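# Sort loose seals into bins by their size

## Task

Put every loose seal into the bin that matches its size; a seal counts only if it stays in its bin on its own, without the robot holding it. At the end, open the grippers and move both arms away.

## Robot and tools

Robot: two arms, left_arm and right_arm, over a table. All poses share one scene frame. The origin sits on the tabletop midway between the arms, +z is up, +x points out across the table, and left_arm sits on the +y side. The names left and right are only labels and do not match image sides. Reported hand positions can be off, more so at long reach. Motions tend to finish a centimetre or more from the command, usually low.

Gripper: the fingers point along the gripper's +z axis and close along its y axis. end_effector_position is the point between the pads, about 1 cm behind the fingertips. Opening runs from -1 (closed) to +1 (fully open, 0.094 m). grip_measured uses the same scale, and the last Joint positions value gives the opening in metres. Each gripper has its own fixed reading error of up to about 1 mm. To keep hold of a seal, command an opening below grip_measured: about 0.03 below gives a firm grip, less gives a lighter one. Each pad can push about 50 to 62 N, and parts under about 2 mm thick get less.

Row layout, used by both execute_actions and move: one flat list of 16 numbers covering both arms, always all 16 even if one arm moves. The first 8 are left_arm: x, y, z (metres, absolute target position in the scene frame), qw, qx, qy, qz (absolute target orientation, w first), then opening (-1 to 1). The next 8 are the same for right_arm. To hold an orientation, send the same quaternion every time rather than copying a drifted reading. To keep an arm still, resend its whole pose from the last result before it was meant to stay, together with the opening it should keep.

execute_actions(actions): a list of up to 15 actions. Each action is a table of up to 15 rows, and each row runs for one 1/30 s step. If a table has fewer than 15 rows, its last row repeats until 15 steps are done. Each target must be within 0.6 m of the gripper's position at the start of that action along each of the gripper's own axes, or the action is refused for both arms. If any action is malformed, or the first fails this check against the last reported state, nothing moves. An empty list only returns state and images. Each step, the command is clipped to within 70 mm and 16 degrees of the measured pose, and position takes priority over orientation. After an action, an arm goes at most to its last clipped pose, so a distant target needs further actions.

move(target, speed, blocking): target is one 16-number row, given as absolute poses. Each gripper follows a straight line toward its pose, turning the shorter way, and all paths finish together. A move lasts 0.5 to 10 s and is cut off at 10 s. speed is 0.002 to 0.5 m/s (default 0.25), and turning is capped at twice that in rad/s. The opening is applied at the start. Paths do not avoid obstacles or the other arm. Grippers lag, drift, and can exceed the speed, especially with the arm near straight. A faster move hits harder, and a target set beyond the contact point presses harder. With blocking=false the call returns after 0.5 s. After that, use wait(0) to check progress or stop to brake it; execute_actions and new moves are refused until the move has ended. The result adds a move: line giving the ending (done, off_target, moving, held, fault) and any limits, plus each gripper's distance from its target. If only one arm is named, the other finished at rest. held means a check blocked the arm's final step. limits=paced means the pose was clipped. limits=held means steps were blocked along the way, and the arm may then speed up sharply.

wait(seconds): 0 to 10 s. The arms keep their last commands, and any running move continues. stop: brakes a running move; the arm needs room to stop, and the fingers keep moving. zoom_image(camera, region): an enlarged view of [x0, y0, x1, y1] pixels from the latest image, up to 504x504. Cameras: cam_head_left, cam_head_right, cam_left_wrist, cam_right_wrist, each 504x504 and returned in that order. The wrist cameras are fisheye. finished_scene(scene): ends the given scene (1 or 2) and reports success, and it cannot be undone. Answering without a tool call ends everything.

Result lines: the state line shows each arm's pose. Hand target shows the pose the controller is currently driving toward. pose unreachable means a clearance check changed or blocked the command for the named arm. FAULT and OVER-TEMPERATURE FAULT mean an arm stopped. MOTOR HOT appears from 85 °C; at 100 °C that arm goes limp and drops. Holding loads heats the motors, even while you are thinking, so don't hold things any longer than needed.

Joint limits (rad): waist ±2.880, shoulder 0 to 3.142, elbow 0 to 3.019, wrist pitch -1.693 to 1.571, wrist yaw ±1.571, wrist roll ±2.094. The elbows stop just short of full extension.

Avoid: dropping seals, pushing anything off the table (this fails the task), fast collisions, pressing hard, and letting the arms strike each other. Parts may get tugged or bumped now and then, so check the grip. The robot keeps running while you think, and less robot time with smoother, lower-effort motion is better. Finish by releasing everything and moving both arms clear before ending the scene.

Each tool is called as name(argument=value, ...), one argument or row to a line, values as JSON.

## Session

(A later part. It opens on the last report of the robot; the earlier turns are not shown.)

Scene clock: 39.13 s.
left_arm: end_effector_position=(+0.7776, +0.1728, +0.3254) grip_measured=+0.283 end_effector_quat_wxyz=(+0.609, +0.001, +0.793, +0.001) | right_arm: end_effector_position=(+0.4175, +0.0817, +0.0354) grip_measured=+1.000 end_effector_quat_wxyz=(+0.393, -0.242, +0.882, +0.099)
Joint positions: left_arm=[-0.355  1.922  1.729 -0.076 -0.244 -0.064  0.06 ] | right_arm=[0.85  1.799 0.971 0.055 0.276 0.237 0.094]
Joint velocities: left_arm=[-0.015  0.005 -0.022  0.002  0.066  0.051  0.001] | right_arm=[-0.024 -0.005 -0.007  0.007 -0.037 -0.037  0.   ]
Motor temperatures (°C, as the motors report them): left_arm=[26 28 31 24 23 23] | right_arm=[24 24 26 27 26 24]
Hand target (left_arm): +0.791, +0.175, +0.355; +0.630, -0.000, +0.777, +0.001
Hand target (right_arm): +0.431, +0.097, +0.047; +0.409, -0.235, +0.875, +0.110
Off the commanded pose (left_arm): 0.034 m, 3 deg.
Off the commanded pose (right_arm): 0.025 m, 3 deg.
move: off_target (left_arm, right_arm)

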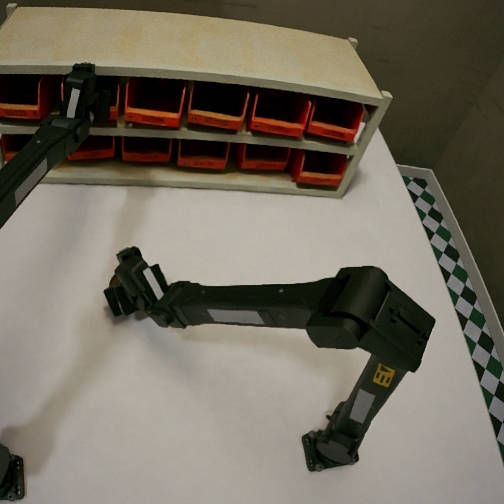

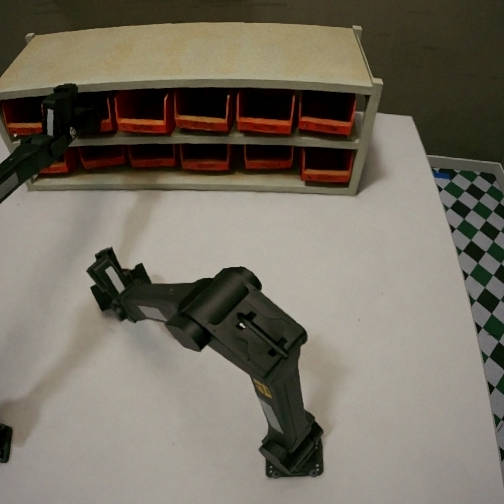

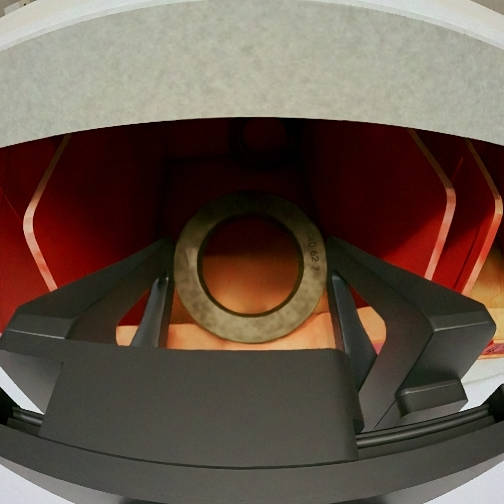

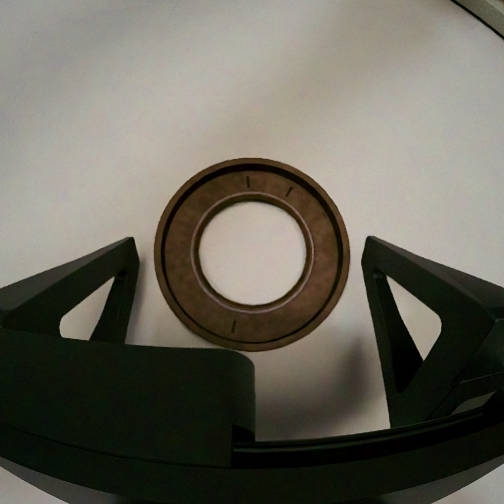

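move(
  target=[0.818,0.175,0.35,0.64,0,0.768,0,0.25,0.435,0.099,0.027,0.409,-0.235,0.875,0.11,1],
  speed=0.04,
)

Scene clock: 41.43 s.
left_arm: end_effector_position=(+0.7976, +0.1725, +0.3172) grip_measured=+0.283 end_effector_quat_wxyz=(+0.612, +0.002, +0.791, +0.001) | right_arm: end_effector_position=(+0.4204, +0.0838, +0.0183) grip_measured=+1.000 end_effector_quat_wxyz=(+0.395, -0.241, +0.881, +0.099)
Joint positions: left_arm=[-0.348  1.979  1.791 -0.074 -0.237 -0.058  0.06 ] | right_arm=[0.848 1.843 0.971 0.103 0.276 0.237 0.094]
Joint velocities: left_arm=[-0.015  0.015 -0.022  0.012 -0.051  0.037 -0.   ] | right_arm=[-0.005 -0.005  0.017 -0.017 -0.007 -0.051  0.   ]
Motor temperatures (°C, as the motors report them): left_arm=[26 28 31 24 23 23] | right_arm=[24 24 26 27 26 24]
Hand target (left_arm): +0.813, +0.176, +0.350; +0.640, -0.001, +0.768, +0.000
Hand target (right_arm): +0.434, +0.098, +0.027; +0.409, -0.235, +0.875, +0.110
Off the commanded pose (left_arm): 0.039 m, 4 deg.
Off the commanded pose (right_arm): 0.023 m, 2 deg.
move: off_target (left_arm, right_arm)

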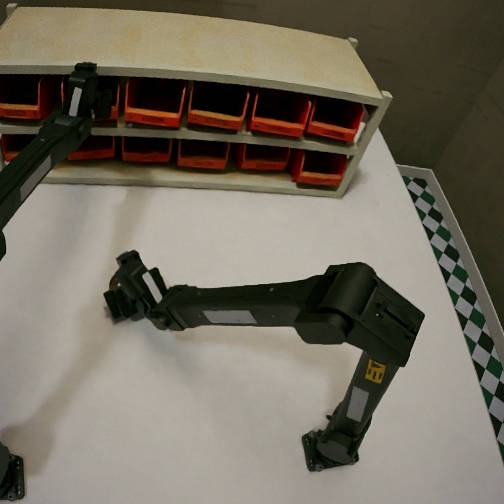

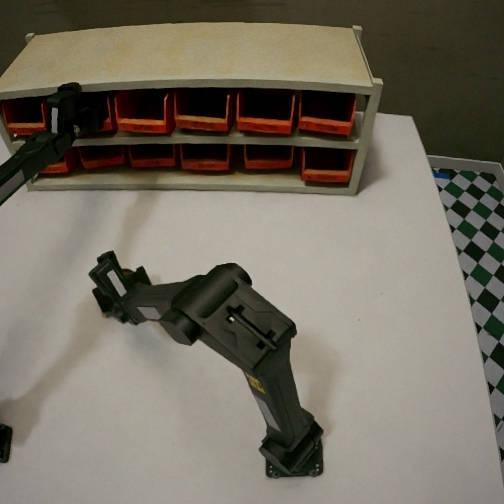

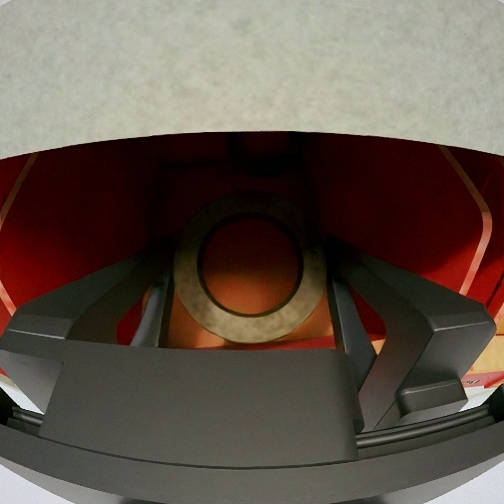

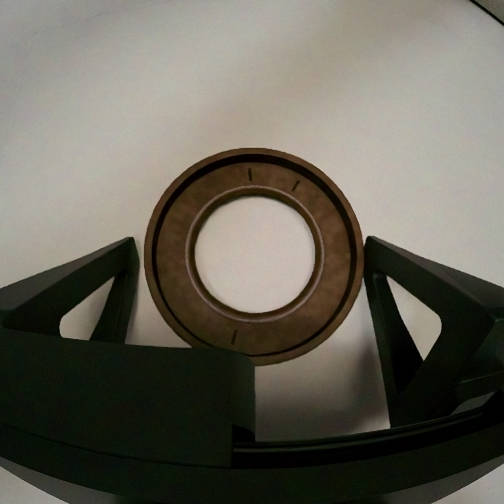

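move(
  target=[0.818,0.175,0.35,0.64,0,0.768,0,0.42,0.438,0.097,0.018,0.409,-0.235,0.875,0.11,1],
  speed=0.03,
)

move(
  target=[0.69,0.175,0.35,0.62,0,0.785,0,0.38,0.438,0.097,0.018,0.409,-0.235,0.875,0.11,0.84],
  speed=0.12,
)

Scene clock: 43.80 s.
left_arm: end_effector_position=(+0.7976, +0.1724, +0.3172) grip_measured=+0.418 end_effector_quat_wxyz=(+0.612, +0.003, +0.791, +0.001) | right_arm: end_effector_position=(+0.4246, +0.0862, +0.0170) grip_measured=+1.000 end_effector_quat_wxyz=(+0.401, -0.238, +0.879, +0.105)
Joint positions: left_arm=[-0.348  1.979  1.791 -0.074 -0.237 -0.057  0.067] | right_arm=[0.844 1.855 0.974 0.13  0.272 0.237 0.094]
Joint velocities: left_arm=[-0.005 -0.005 -0.032  0.017 -0.022  0.037  0.   ] | right_arm=[-0.005 -0.005 -0.007  0.002  0.051 -0.037  0.   ]
Motor temperatures (°C, as the motors report them): left_arm=[26 28 31 25 23 23] | right_arm=[24 24 26 27 26 24]
Hand target (left_arm): +0.813, +0.176, +0.350; +0.640, -0.000, +0.768, +0.000
Hand target (right_arm): +0.438, +0.096, +0.018; +0.409, -0.235, +0.875, +0.110
Off the commanded pose (left_arm): 0.039 m, 4 deg.
Off the commanded pose (right_arm): 0.017 m, 1 deg.
move: off_target (left_arm, right_arm)

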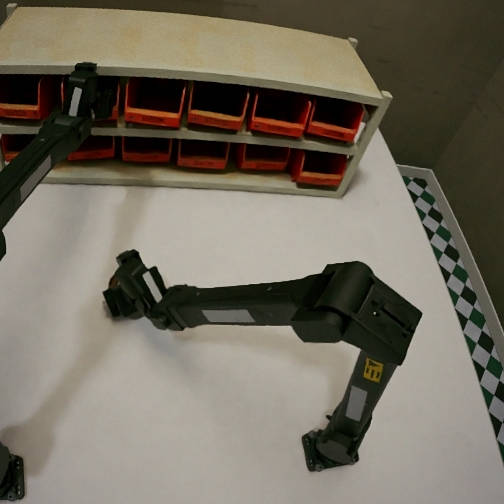

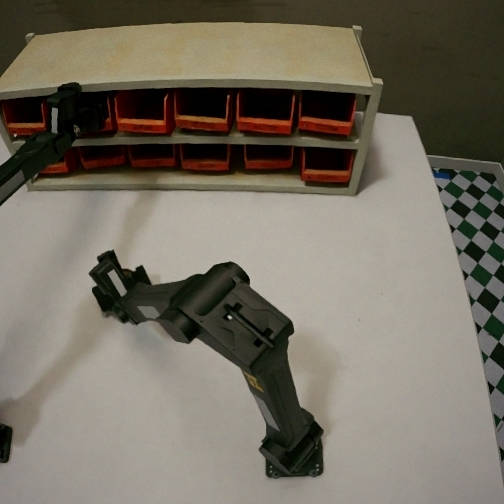

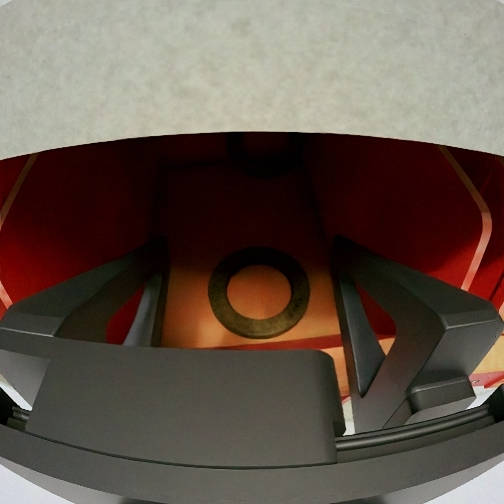

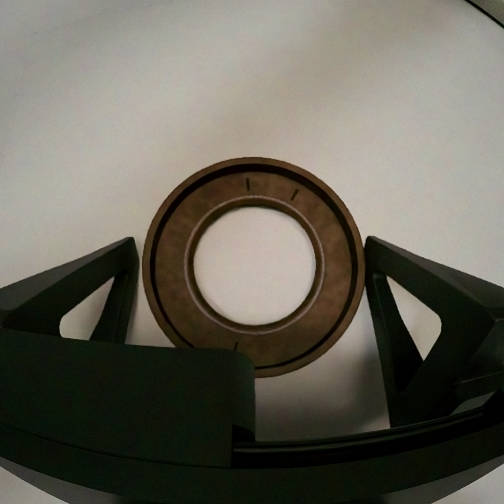

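Scene clock: 45.23 s.
left_arm: end_effector_position=(+0.6956, +0.1797, +0.3269) grip_measured=+0.382 end_effector_quat_wxyz=(+0.602, +0.006, +0.798, +0.009) | right_arm: end_effector_position=(+0.4246, +0.0862, +0.0170) grip_measured=+0.874 end_effector_quat_wxyz=(+0.401, -0.238, +0.878, +0.105)
Joint positions: left_arm=[-0.38   1.713  1.447 -0.024 -0.273 -0.058  0.065] | right_arm=[0.844 1.855 0.974 0.13  0.272 0.237 0.088]
Joint velocities: left_arm=[-0.005 -0.024  0.002  0.002 -0.051  0.066 -0.001] | right_arm=[ 0.005 -0.005 -0.002  0.002 -0.037 -0.037 -0.   ]
Motor temperatures (°C, as the motors report them): left_arm=[26 28 31 25 23 23] | right_arm=[24 24 26 27 26 24]
Hand target (left_arm): +0.690, +0.177, +0.349; +0.619, -0.000, +0.785, -0.001
Hand target (right_arm): +0.438, +0.096, +0.018; +0.409, -0.235, +0.875, +0.110
Off the commanded pose (left_arm): 0.024 m, 3 deg.
Off the commanded pose (right_arm): 0.017 m, 1 deg.
move: off_target (left_arm, right_arm)

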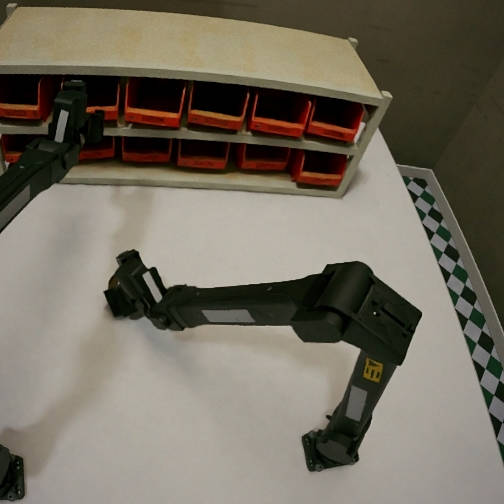

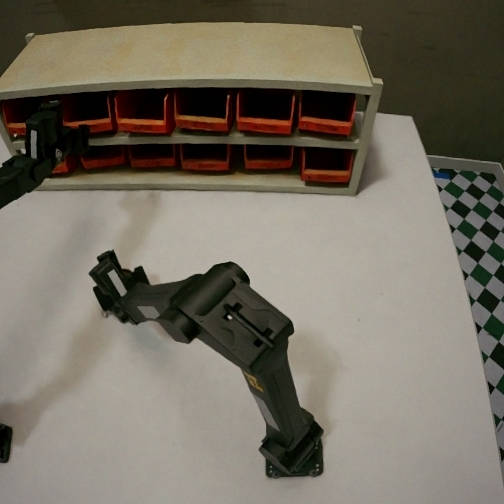

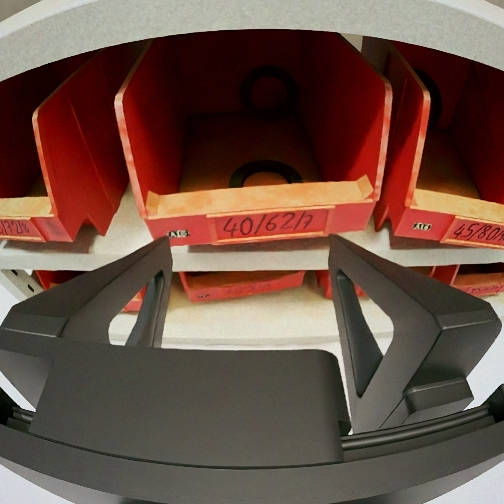

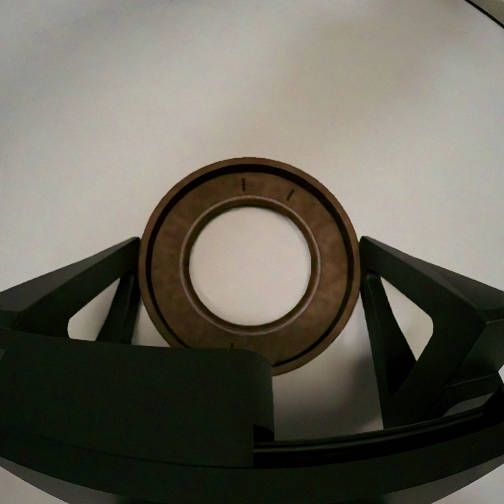

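move(
  target=[0.6,0.25,0.33,0.62,0,0.785,0,0.38,0.43,0.07,0.09,0.409,-0.235,0.875,0.11,0.84],
  speed=0.15,
)

move(
  target=[0.4,0.35,0.25,0.62,0,0.785,0,0.38,0.68,-0.43,0.35,0.57,0,0.822,0,0.84],
)

Scene clock: 47.50 s.
left_arm: end_effector_position=(+0.6036, +0.2491, +0.3159) grip_measured=+0.382 end_effector_quat_wxyz=(+0.606, -0.002, +0.796, -0.000) | right_arm: end_effector_position=(+0.4244, +0.0683, +0.0777) grip_measured=+0.874 end_effector_quat_wxyz=(+0.402, -0.236, +0.878, +0.106)
Joint positions: left_arm=[-0.291  1.457  1.103  0.08  -0.184 -0.055  0.065] | right_arm=[ 0.821  1.703  0.966 -0.006  0.255  0.224  0.088]
Joint velocities: left_arm=[-0.005 -0.005 -0.002 -0.012 -0.037  0.007  0.   ] | right_arm=[-0.015 -0.015  0.002 -0.007 -0.051 -0.037  0.   ]
Motor temperatures (°C, as the motors report them): left_arm=[26 28 31 25 23 23] | right_arm=[24 24 26 27 26 24]
Hand target (left_arm): +0.601, +0.252, +0.330; +0.620, +0.000, +0.785, +0.001
Hand target (right_arm): +0.430, +0.070, +0.091; +0.409, -0.235, +0.875, +0.110
Off the commanded pose (left_arm): 0.015 m, 2 deg.
Off the commanded pose (right_arm): 0.014 m, 1 deg.
move: off_target (left_arm, right_arm)

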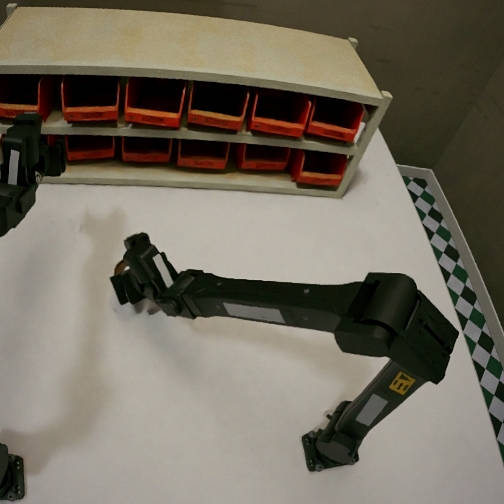

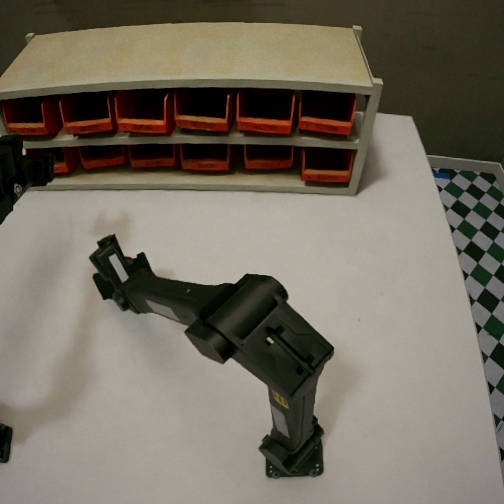

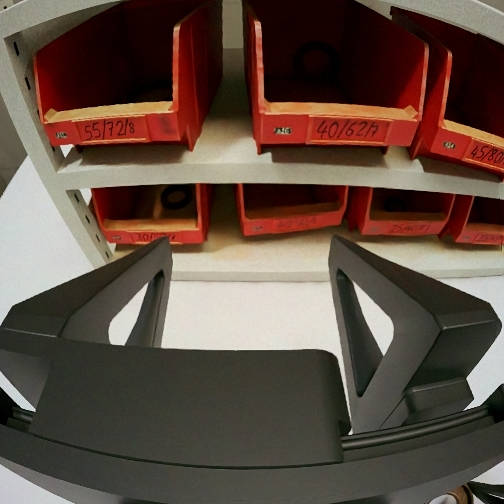

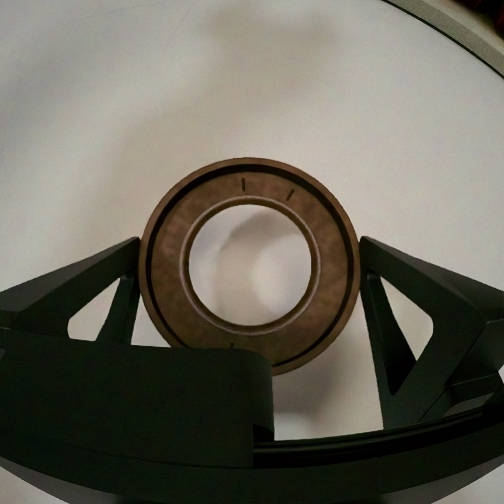

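Scene clock: 50.40 s.
left_arm: end_effector_position=(+0.4034, +0.3514, +0.2391) grip_measured=+0.382 end_effector_quat_wxyz=(+0.607, -0.003, +0.795, -0.003) | right_arm: end_effector_position=(+0.6619, -0.4419, +0.3256) grip_measured=+0.874 end_effector_quat_wxyz=(+0.560, +0.002, +0.829, -0.001)
Joint positions: left_arm=[-0.052  0.946  0.475  0.204  0.05   0.005  0.065] | right_arm=[-0.205  1.518  1.268 -0.138 -0.147 -0.059  0.088]
Joint velocities: left_arm=[-0.005 -0.015  0.002  0.012 -0.081 -0.007  0.   ] | right_arm=[ 0.005 -0.005 -0.037 -0.022 -0.007 -0.037  0.   ]
Motor temperatures (°C, as the motors report them): left_arm=[26 28 31 25 23 23] | right_arm=[24 25 26 27 26 24]
Hand target (left_arm): +0.402, +0.354, +0.249; +0.619, +0.002, +0.785, +0.003
Hand target (right_arm): +0.674, -0.440, +0.352; +0.576, -0.005, +0.817, -0.002
Off the commanded pose (left_arm): 0.011 m, 2 deg.
Off the commanded pose (right_arm): 0.033 m, 1 deg.
move: off_target (left_arm, right_arm)

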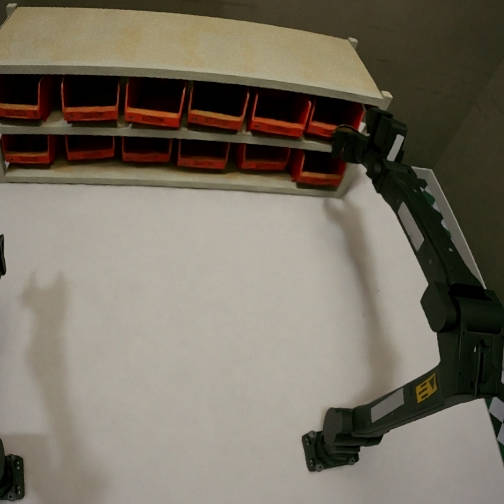

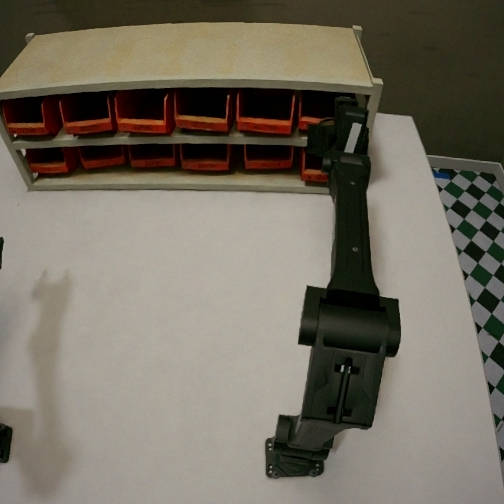

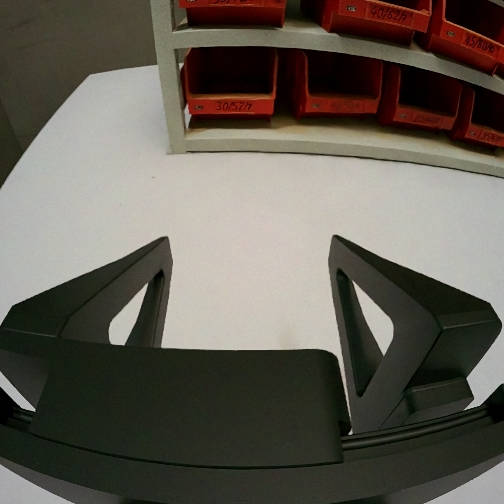

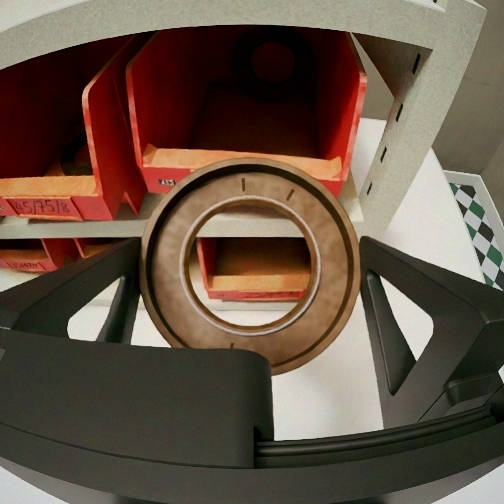

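move(
  target=[0.4,0.35,0.25,0.62,0,0.785,0,0.38,0.755,-0.44,0.335,0.58,0,0.815,0,0.84],
  speed=0.08,
)

Scene clock: 54.23 s.
left_arm: end_effector_position=(+0.4023, +0.3520, +0.2430) grip_measured=+0.382 end_effector_quat_wxyz=(+0.610, -0.003, +0.792, -0.001) | right_arm: end_effector_position=(+0.7373, -0.4430, +0.2993) grip_measured=+0.874 end_effector_quat_wxyz=(+0.554, +0.001, +0.833, +0.002)
Joint positions: left_arm=[-0.052  0.937  0.475  0.204  0.046  0.006  0.065] | right_arm=[-0.187  1.725  1.461 -0.138 -0.137 -0.053  0.088]
Joint velocities: left_arm=[-0.015  0.015 -0.017 -0.012 -0.022  0.007 -0.   ] | right_arm=[-0.005 -0.005 -0.022  0.002  0.051 -0.022  0.001]
Motor temperatures (°C, as the motors report them): left_arm=[26 28 30 25 23 23] | right_arm=[24 25 27 27 26 24]
Hand target (left_arm): +0.400, +0.350, +0.250; +0.620, -0.000, +0.785, -0.000
Hand target (right_arm): +0.752, -0.441, +0.334; +0.580, -0.000, +0.815, +0.001
Off the commanded pose (left_arm): 0.008 m, 1 deg.
Off the commanded pose (right_arm): 0.040 m, 4 deg.
move: off_target (right_arm)

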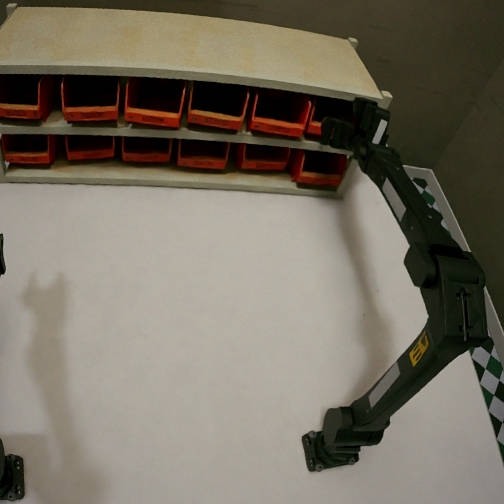

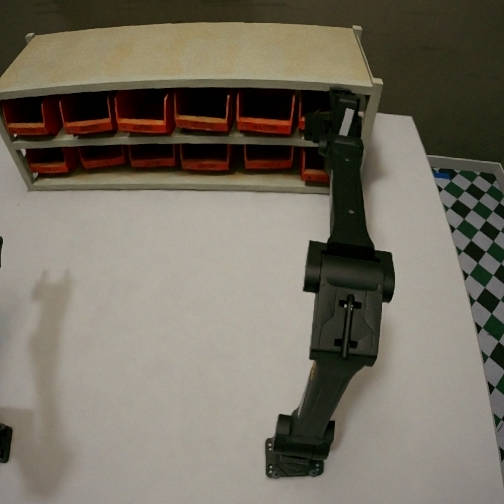

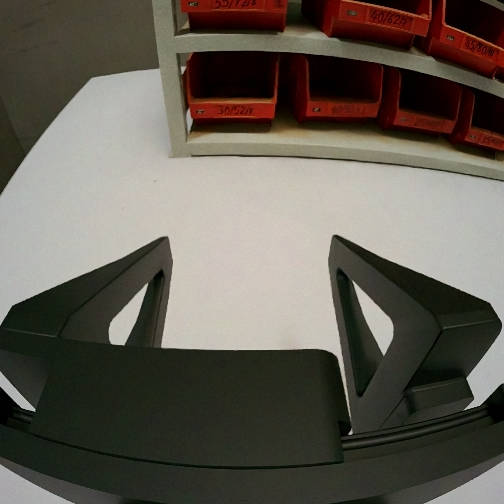

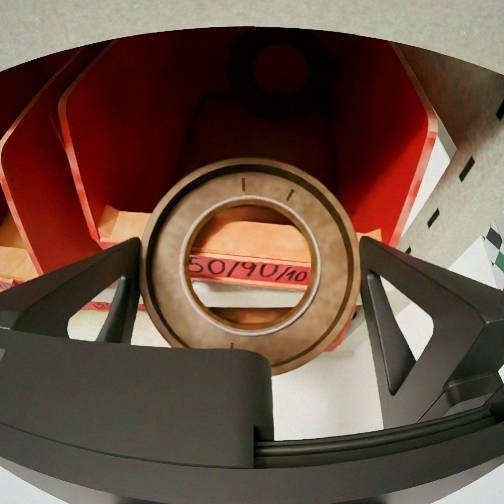

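move(
  target=[0.4,0.35,0.25,0.62,0,0.785,0,0.38,0.80,-0.443,0.347,0.59,0,0.807,0,0.84],
  speed=0.05,
)

Scene clock: 57.03 s.
left_arm: end_effector_position=(+0.4023, +0.3520, +0.2430) grip_measured=+0.382 end_effector_quat_wxyz=(+0.610, -0.003, +0.792, -0.001) | right_arm: end_effector_position=(+0.7847, -0.4467, +0.3218) grip_measured=+0.874 end_effector_quat_wxyz=(+0.574, -0.000, +0.819, -0.000)
Joint positions: left_arm=[-0.052  0.937  0.475  0.204  0.046  0.006  0.065] | right_arm=[-0.182  1.828  1.634 -0.156 -0.133 -0.049  0.088]
Joint velocities: left_arm=[-0.015 -0.015  0.012 -0.002 -0.007 -0.022  0.   ] | right_arm=[ 0.005 -0.015  0.002 -0.017 -0.037 -0.007  0.001]
Motor temperatures (°C, as the motors report them): left_arm=[26 28 30 25 23 23] | right_arm=[24 25 28 27 26 24]
Hand target (left_arm): +0.400, +0.350, +0.250; +0.620, -0.000, +0.785, -0.000
Hand target (right_arm): +0.797, -0.443, +0.346; +0.591, -0.001, +0.807, +0.000
Off the commanded pose (left_arm): 0.008 m, 1 deg.
Off the commanded pose (right_arm): 0.030 m, 2 deg.
move: off_target (right_arm)

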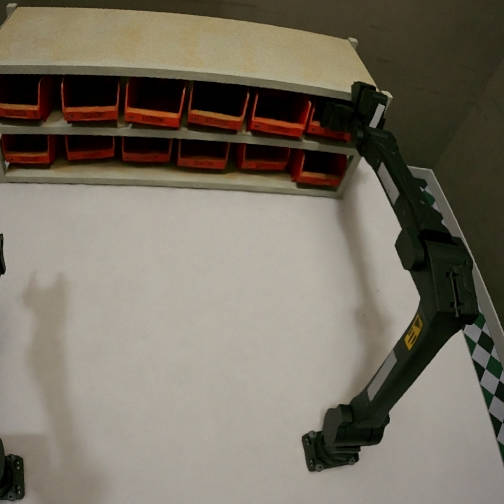

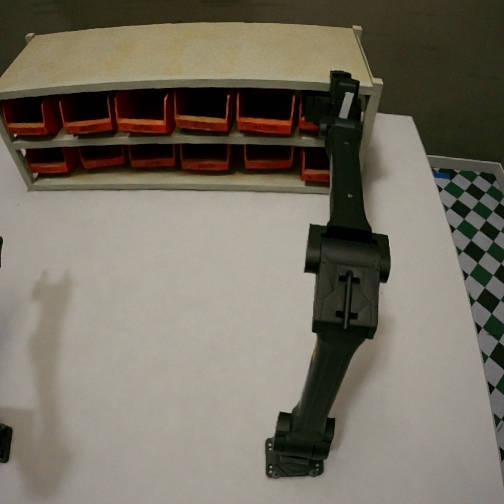

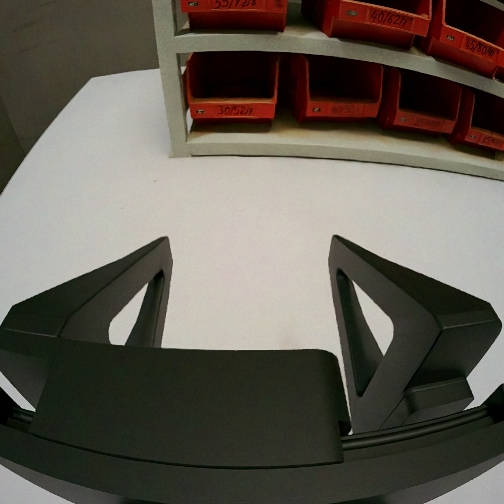

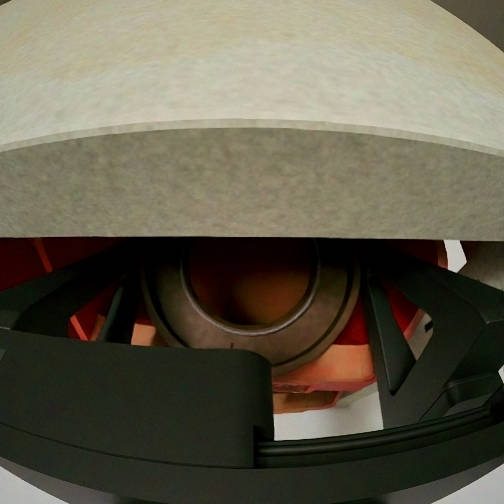

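Lower slightly, then release.

move(
  target=[0.4,0.35,0.25,0.62,0,0.785,0,0.38,0.805,-0.443,0.327,0.60,0,0.80,0,0.84],
  speed=0.04,
)

move(
  target=[0.4,0.35,0.25,0.62,0,0.785,0,0.38,0.805,-0.443,0.327,0.60,0,0.80,0,1],
)

move(
  target=[0.4,0.35,0.25,0.62,0,0.785,0,0.38,0.69,-0.443,0.335,0.60,0,0.80,0,1],
  speed=0.12,
)

Scene clock: 59.63 s.
left_arm: end_effector_position=(+0.4023, +0.3520, +0.2430) grip_measured=+0.382 end_effector_quat_wxyz=(+0.610, -0.003, +0.792, -0.001) | right_arm: end_effector_position=(+0.7928, -0.4462, +0.3149) grip_measured=+0.874 end_effector_quat_wxyz=(+0.585, -0.001, +0.811, -0.000)
Joint positions: left_arm=[-0.052  0.937  0.475  0.204  0.046  0.006  0.065] | right_arm=[-0.18   1.851  1.632 -0.106 -0.132 -0.046  0.088]
Joint velocities: left_arm=[-0.005 -0.015 -0.012 -0.012 -0.051 -0.022 -0.   ] | right_arm=[-0.015 -0.015 -0.007 -0.002  0.066  0.066  0.   ]
Motor temperatures (°C, as the motors report them): left_arm=[26 28 30 25 23 23] | right_arm=[24 25 28 27 26 24]
Hand target (left_arm): +0.400, +0.350, +0.250; +0.620, -0.000, +0.785, -0.000
Hand target (right_arm): +0.804, -0.443, +0.327; +0.600, -0.000, +0.800, +0.000
Off the commanded pose (left_arm): 0.008 m, 1 deg.
Off the commanded pose (right_arm): 0.017 m, 2 deg.
move: off_target (right_arm)

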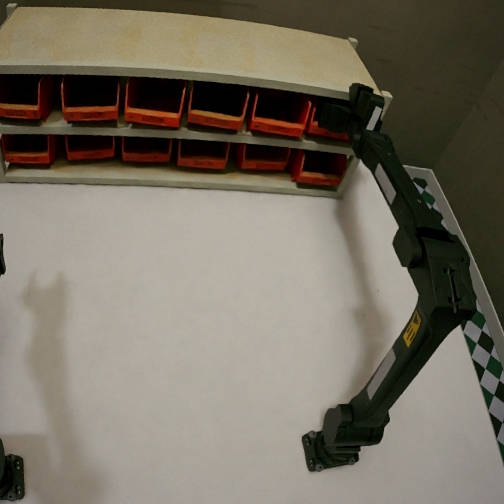

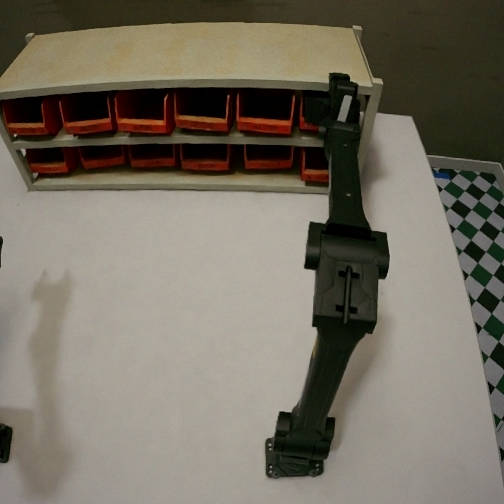

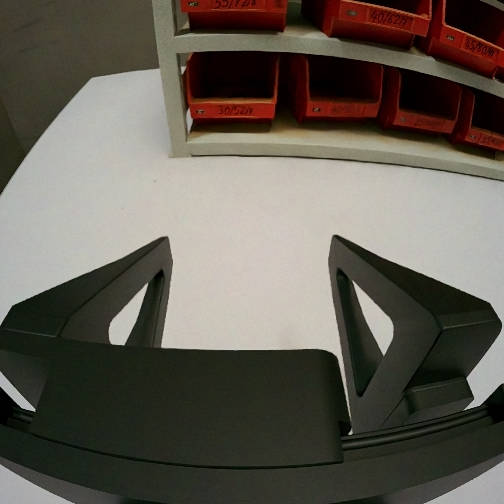

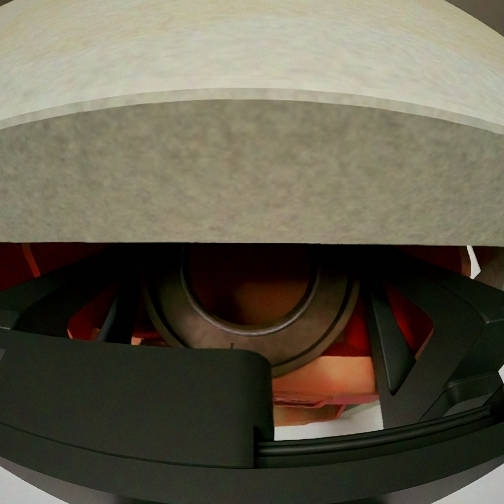

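Scene clock: 60.33 s.
left_arm: end_effector_position=(+0.4023, +0.3520, +0.2430) grip_measured=+0.382 end_effector_quat_wxyz=(+0.610, -0.003, +0.792, -0.001) | right_arm: end_effector_position=(+0.7928, -0.4463, +0.3149) grip_measured=+1.000 end_effector_quat_wxyz=(+0.585, -0.000, +0.811, -0.000)
Joint positions: left_arm=[-0.052  0.937  0.475  0.204  0.046  0.006  0.065] | right_arm=[-0.18   1.851  1.632 -0.106 -0.132 -0.045  0.094]
Joint velocities: left_arm=[ 0.005  0.005  0.002 -0.017 -0.007 -0.051  0.001] | right_arm=[-0.015 -0.005  0.012  0.002 -0.022  0.037  0.   ]
Motor temperatures (°C, as the motors report them): left_arm=[26 28 30 25 23 23] | right_arm=[24 25 28 27 26 24]
Hand target (left_arm): +0.400, +0.350, +0.250; +0.620, -0.000, +0.785, -0.000
Hand target (right_arm): +0.804, -0.443, +0.327; +0.600, -0.000, +0.800, +0.000
Off the commanded pose (left_arm): 0.008 m, 1 deg.
Off the commanded pose (right_arm): 0.018 m, 2 deg.
move: off_target (right_arm)

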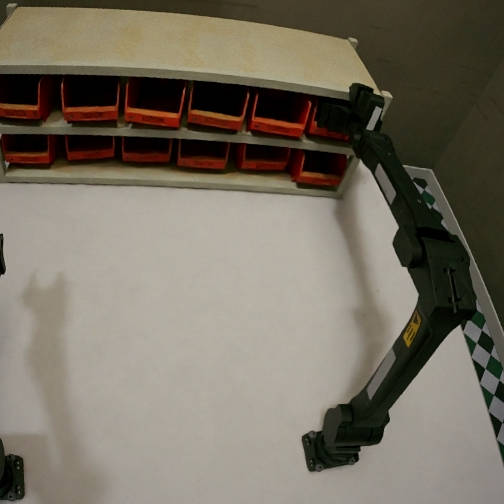

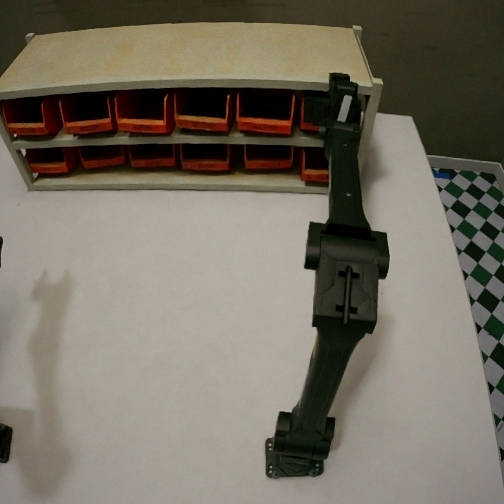

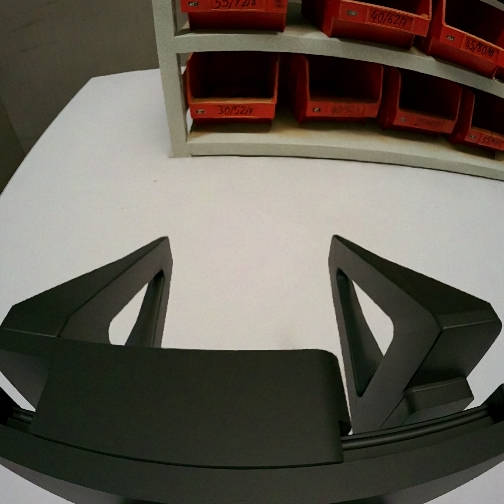

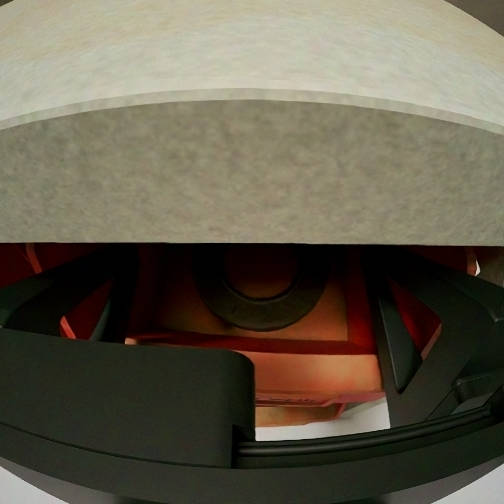

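Scene clock: 61.63 s.
left_arm: end_effector_position=(+0.4023, +0.3520, +0.2430) grip_measured=+0.382 end_effector_quat_wxyz=(+0.610, -0.003, +0.792, -0.001) | right_arm: end_effector_position=(+0.6909, -0.4382, +0.3234) grip_measured=+1.000 end_effector_quat_wxyz=(+0.587, +0.002, +0.810, +0.004)
Joint positions: left_arm=[-0.052  0.937  0.475  0.204  0.046  0.006  0.065] | right_arm=[-0.193  1.587  1.301 -0.033 -0.149 -0.041  0.094]
Joint velocities: left_arm=[-0.005 -0.015  0.012 -0.012  0.007 -0.051  0.   ] | right_arm=[-0.005 -0.005  0.007  0.012  0.007  0.007  0.   ]
Motor temperatures (°C, as the motors report them): left_arm=[26 28 30 25 23 23] | right_arm=[24 25 28 27 26 24]
Hand target (left_arm): +0.400, +0.350, +0.250; +0.620, -0.000, +0.785, -0.000
Hand target (right_arm): +0.690, -0.442, +0.336; +0.600, -0.000, +0.800, -0.000
Off the commanded pose (left_arm): 0.008 m, 1 deg.
Off the commanded pose (right_arm): 0.013 m, 2 deg.
move: off_target (right_arm)

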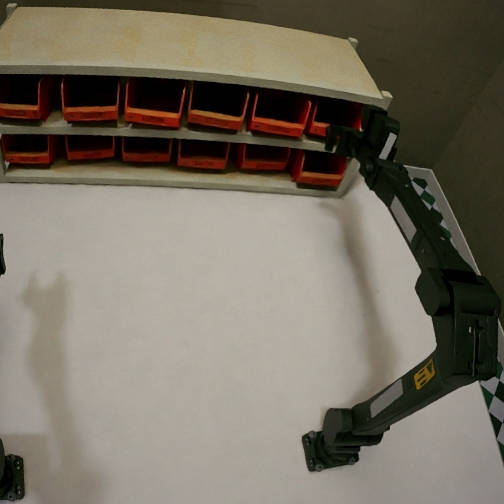

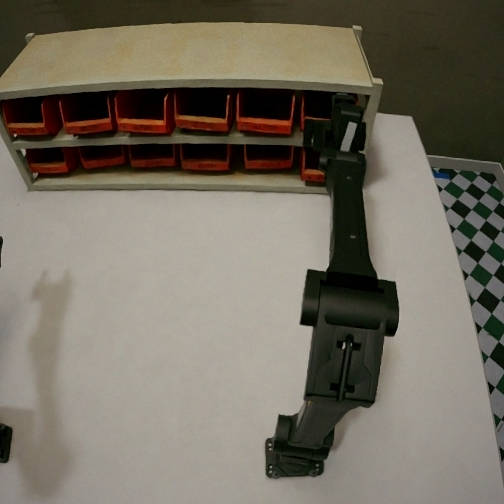

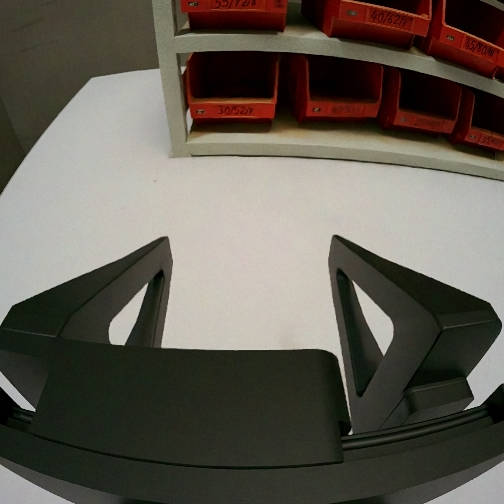

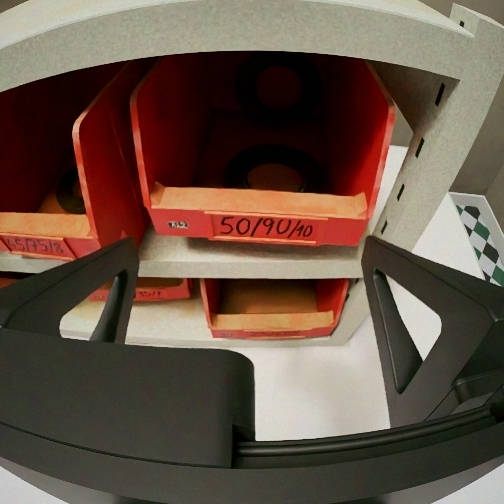

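move(
  target=[0.4,0.35,0.25,0.62,0,0.785,0,0.38,0.5,-0.4,0.3,0.60,0,0.80,0,1],
)

finished_scene(
  scene=1,
)

Scene clock: 63.80 s.
left_arm: end_effector_position=(+0.4023, +0.3520, +0.2430) grip_measured=+0.382 end_effector_quat_wxyz=(+0.610, -0.003, +0.792, -0.001) | right_arm: end_effector_position=(+0.4974, -0.3996, +0.2959) grip_measured=+1.000 end_effector_quat_wxyz=(+0.593, -0.001, +0.805, -0.002)
Joint positions: left_arm=[-0.052  0.937  0.475  0.204  0.046  0.006  0.065] | right_arm=[-0.164  1.082  0.741  0.039 -0.116 -0.04   0.094]
Joint velocities: left_arm=[-0.005  0.005  0.027  0.002  0.022  0.051 -0.   ] | right_arm=[-0.024 -0.005 -0.027 -0.012  0.051  0.037  0.   ]
Motor temperatures (°C, as the motors report them): left_arm=[26 28 30 25 23 23] | right_arm=[24 25 28 27 26 24]
Hand target (left_arm): +0.400, +0.350, +0.250; +0.620, -0.000, +0.785, -0.000
Hand target (right_arm): +0.500, -0.397, +0.303; +0.600, -0.000, +0.800, +0.000
Off the commanded pose (left_arm): 0.008 m, 1 deg.
Off the commanded pose (right_arm): 0.005 m, 1 deg.
move: done

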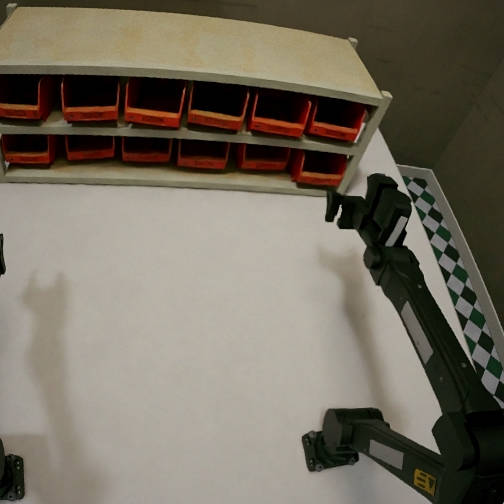

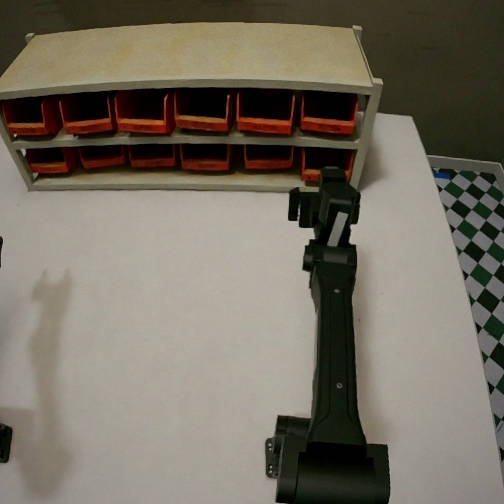

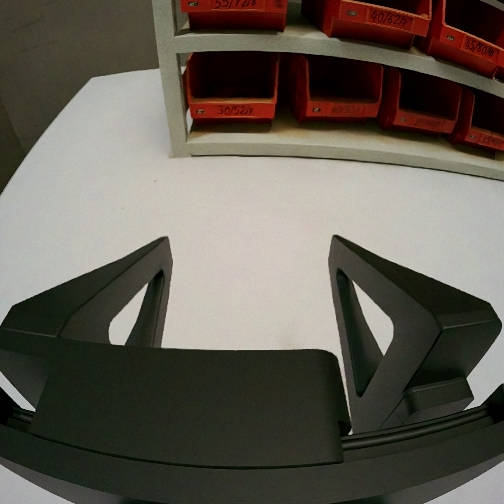

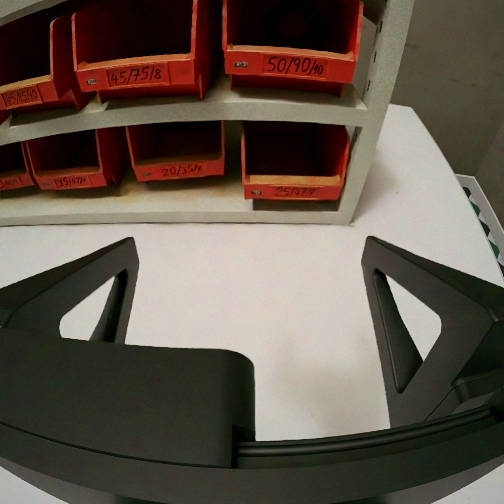

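The scene is finished: the task was done.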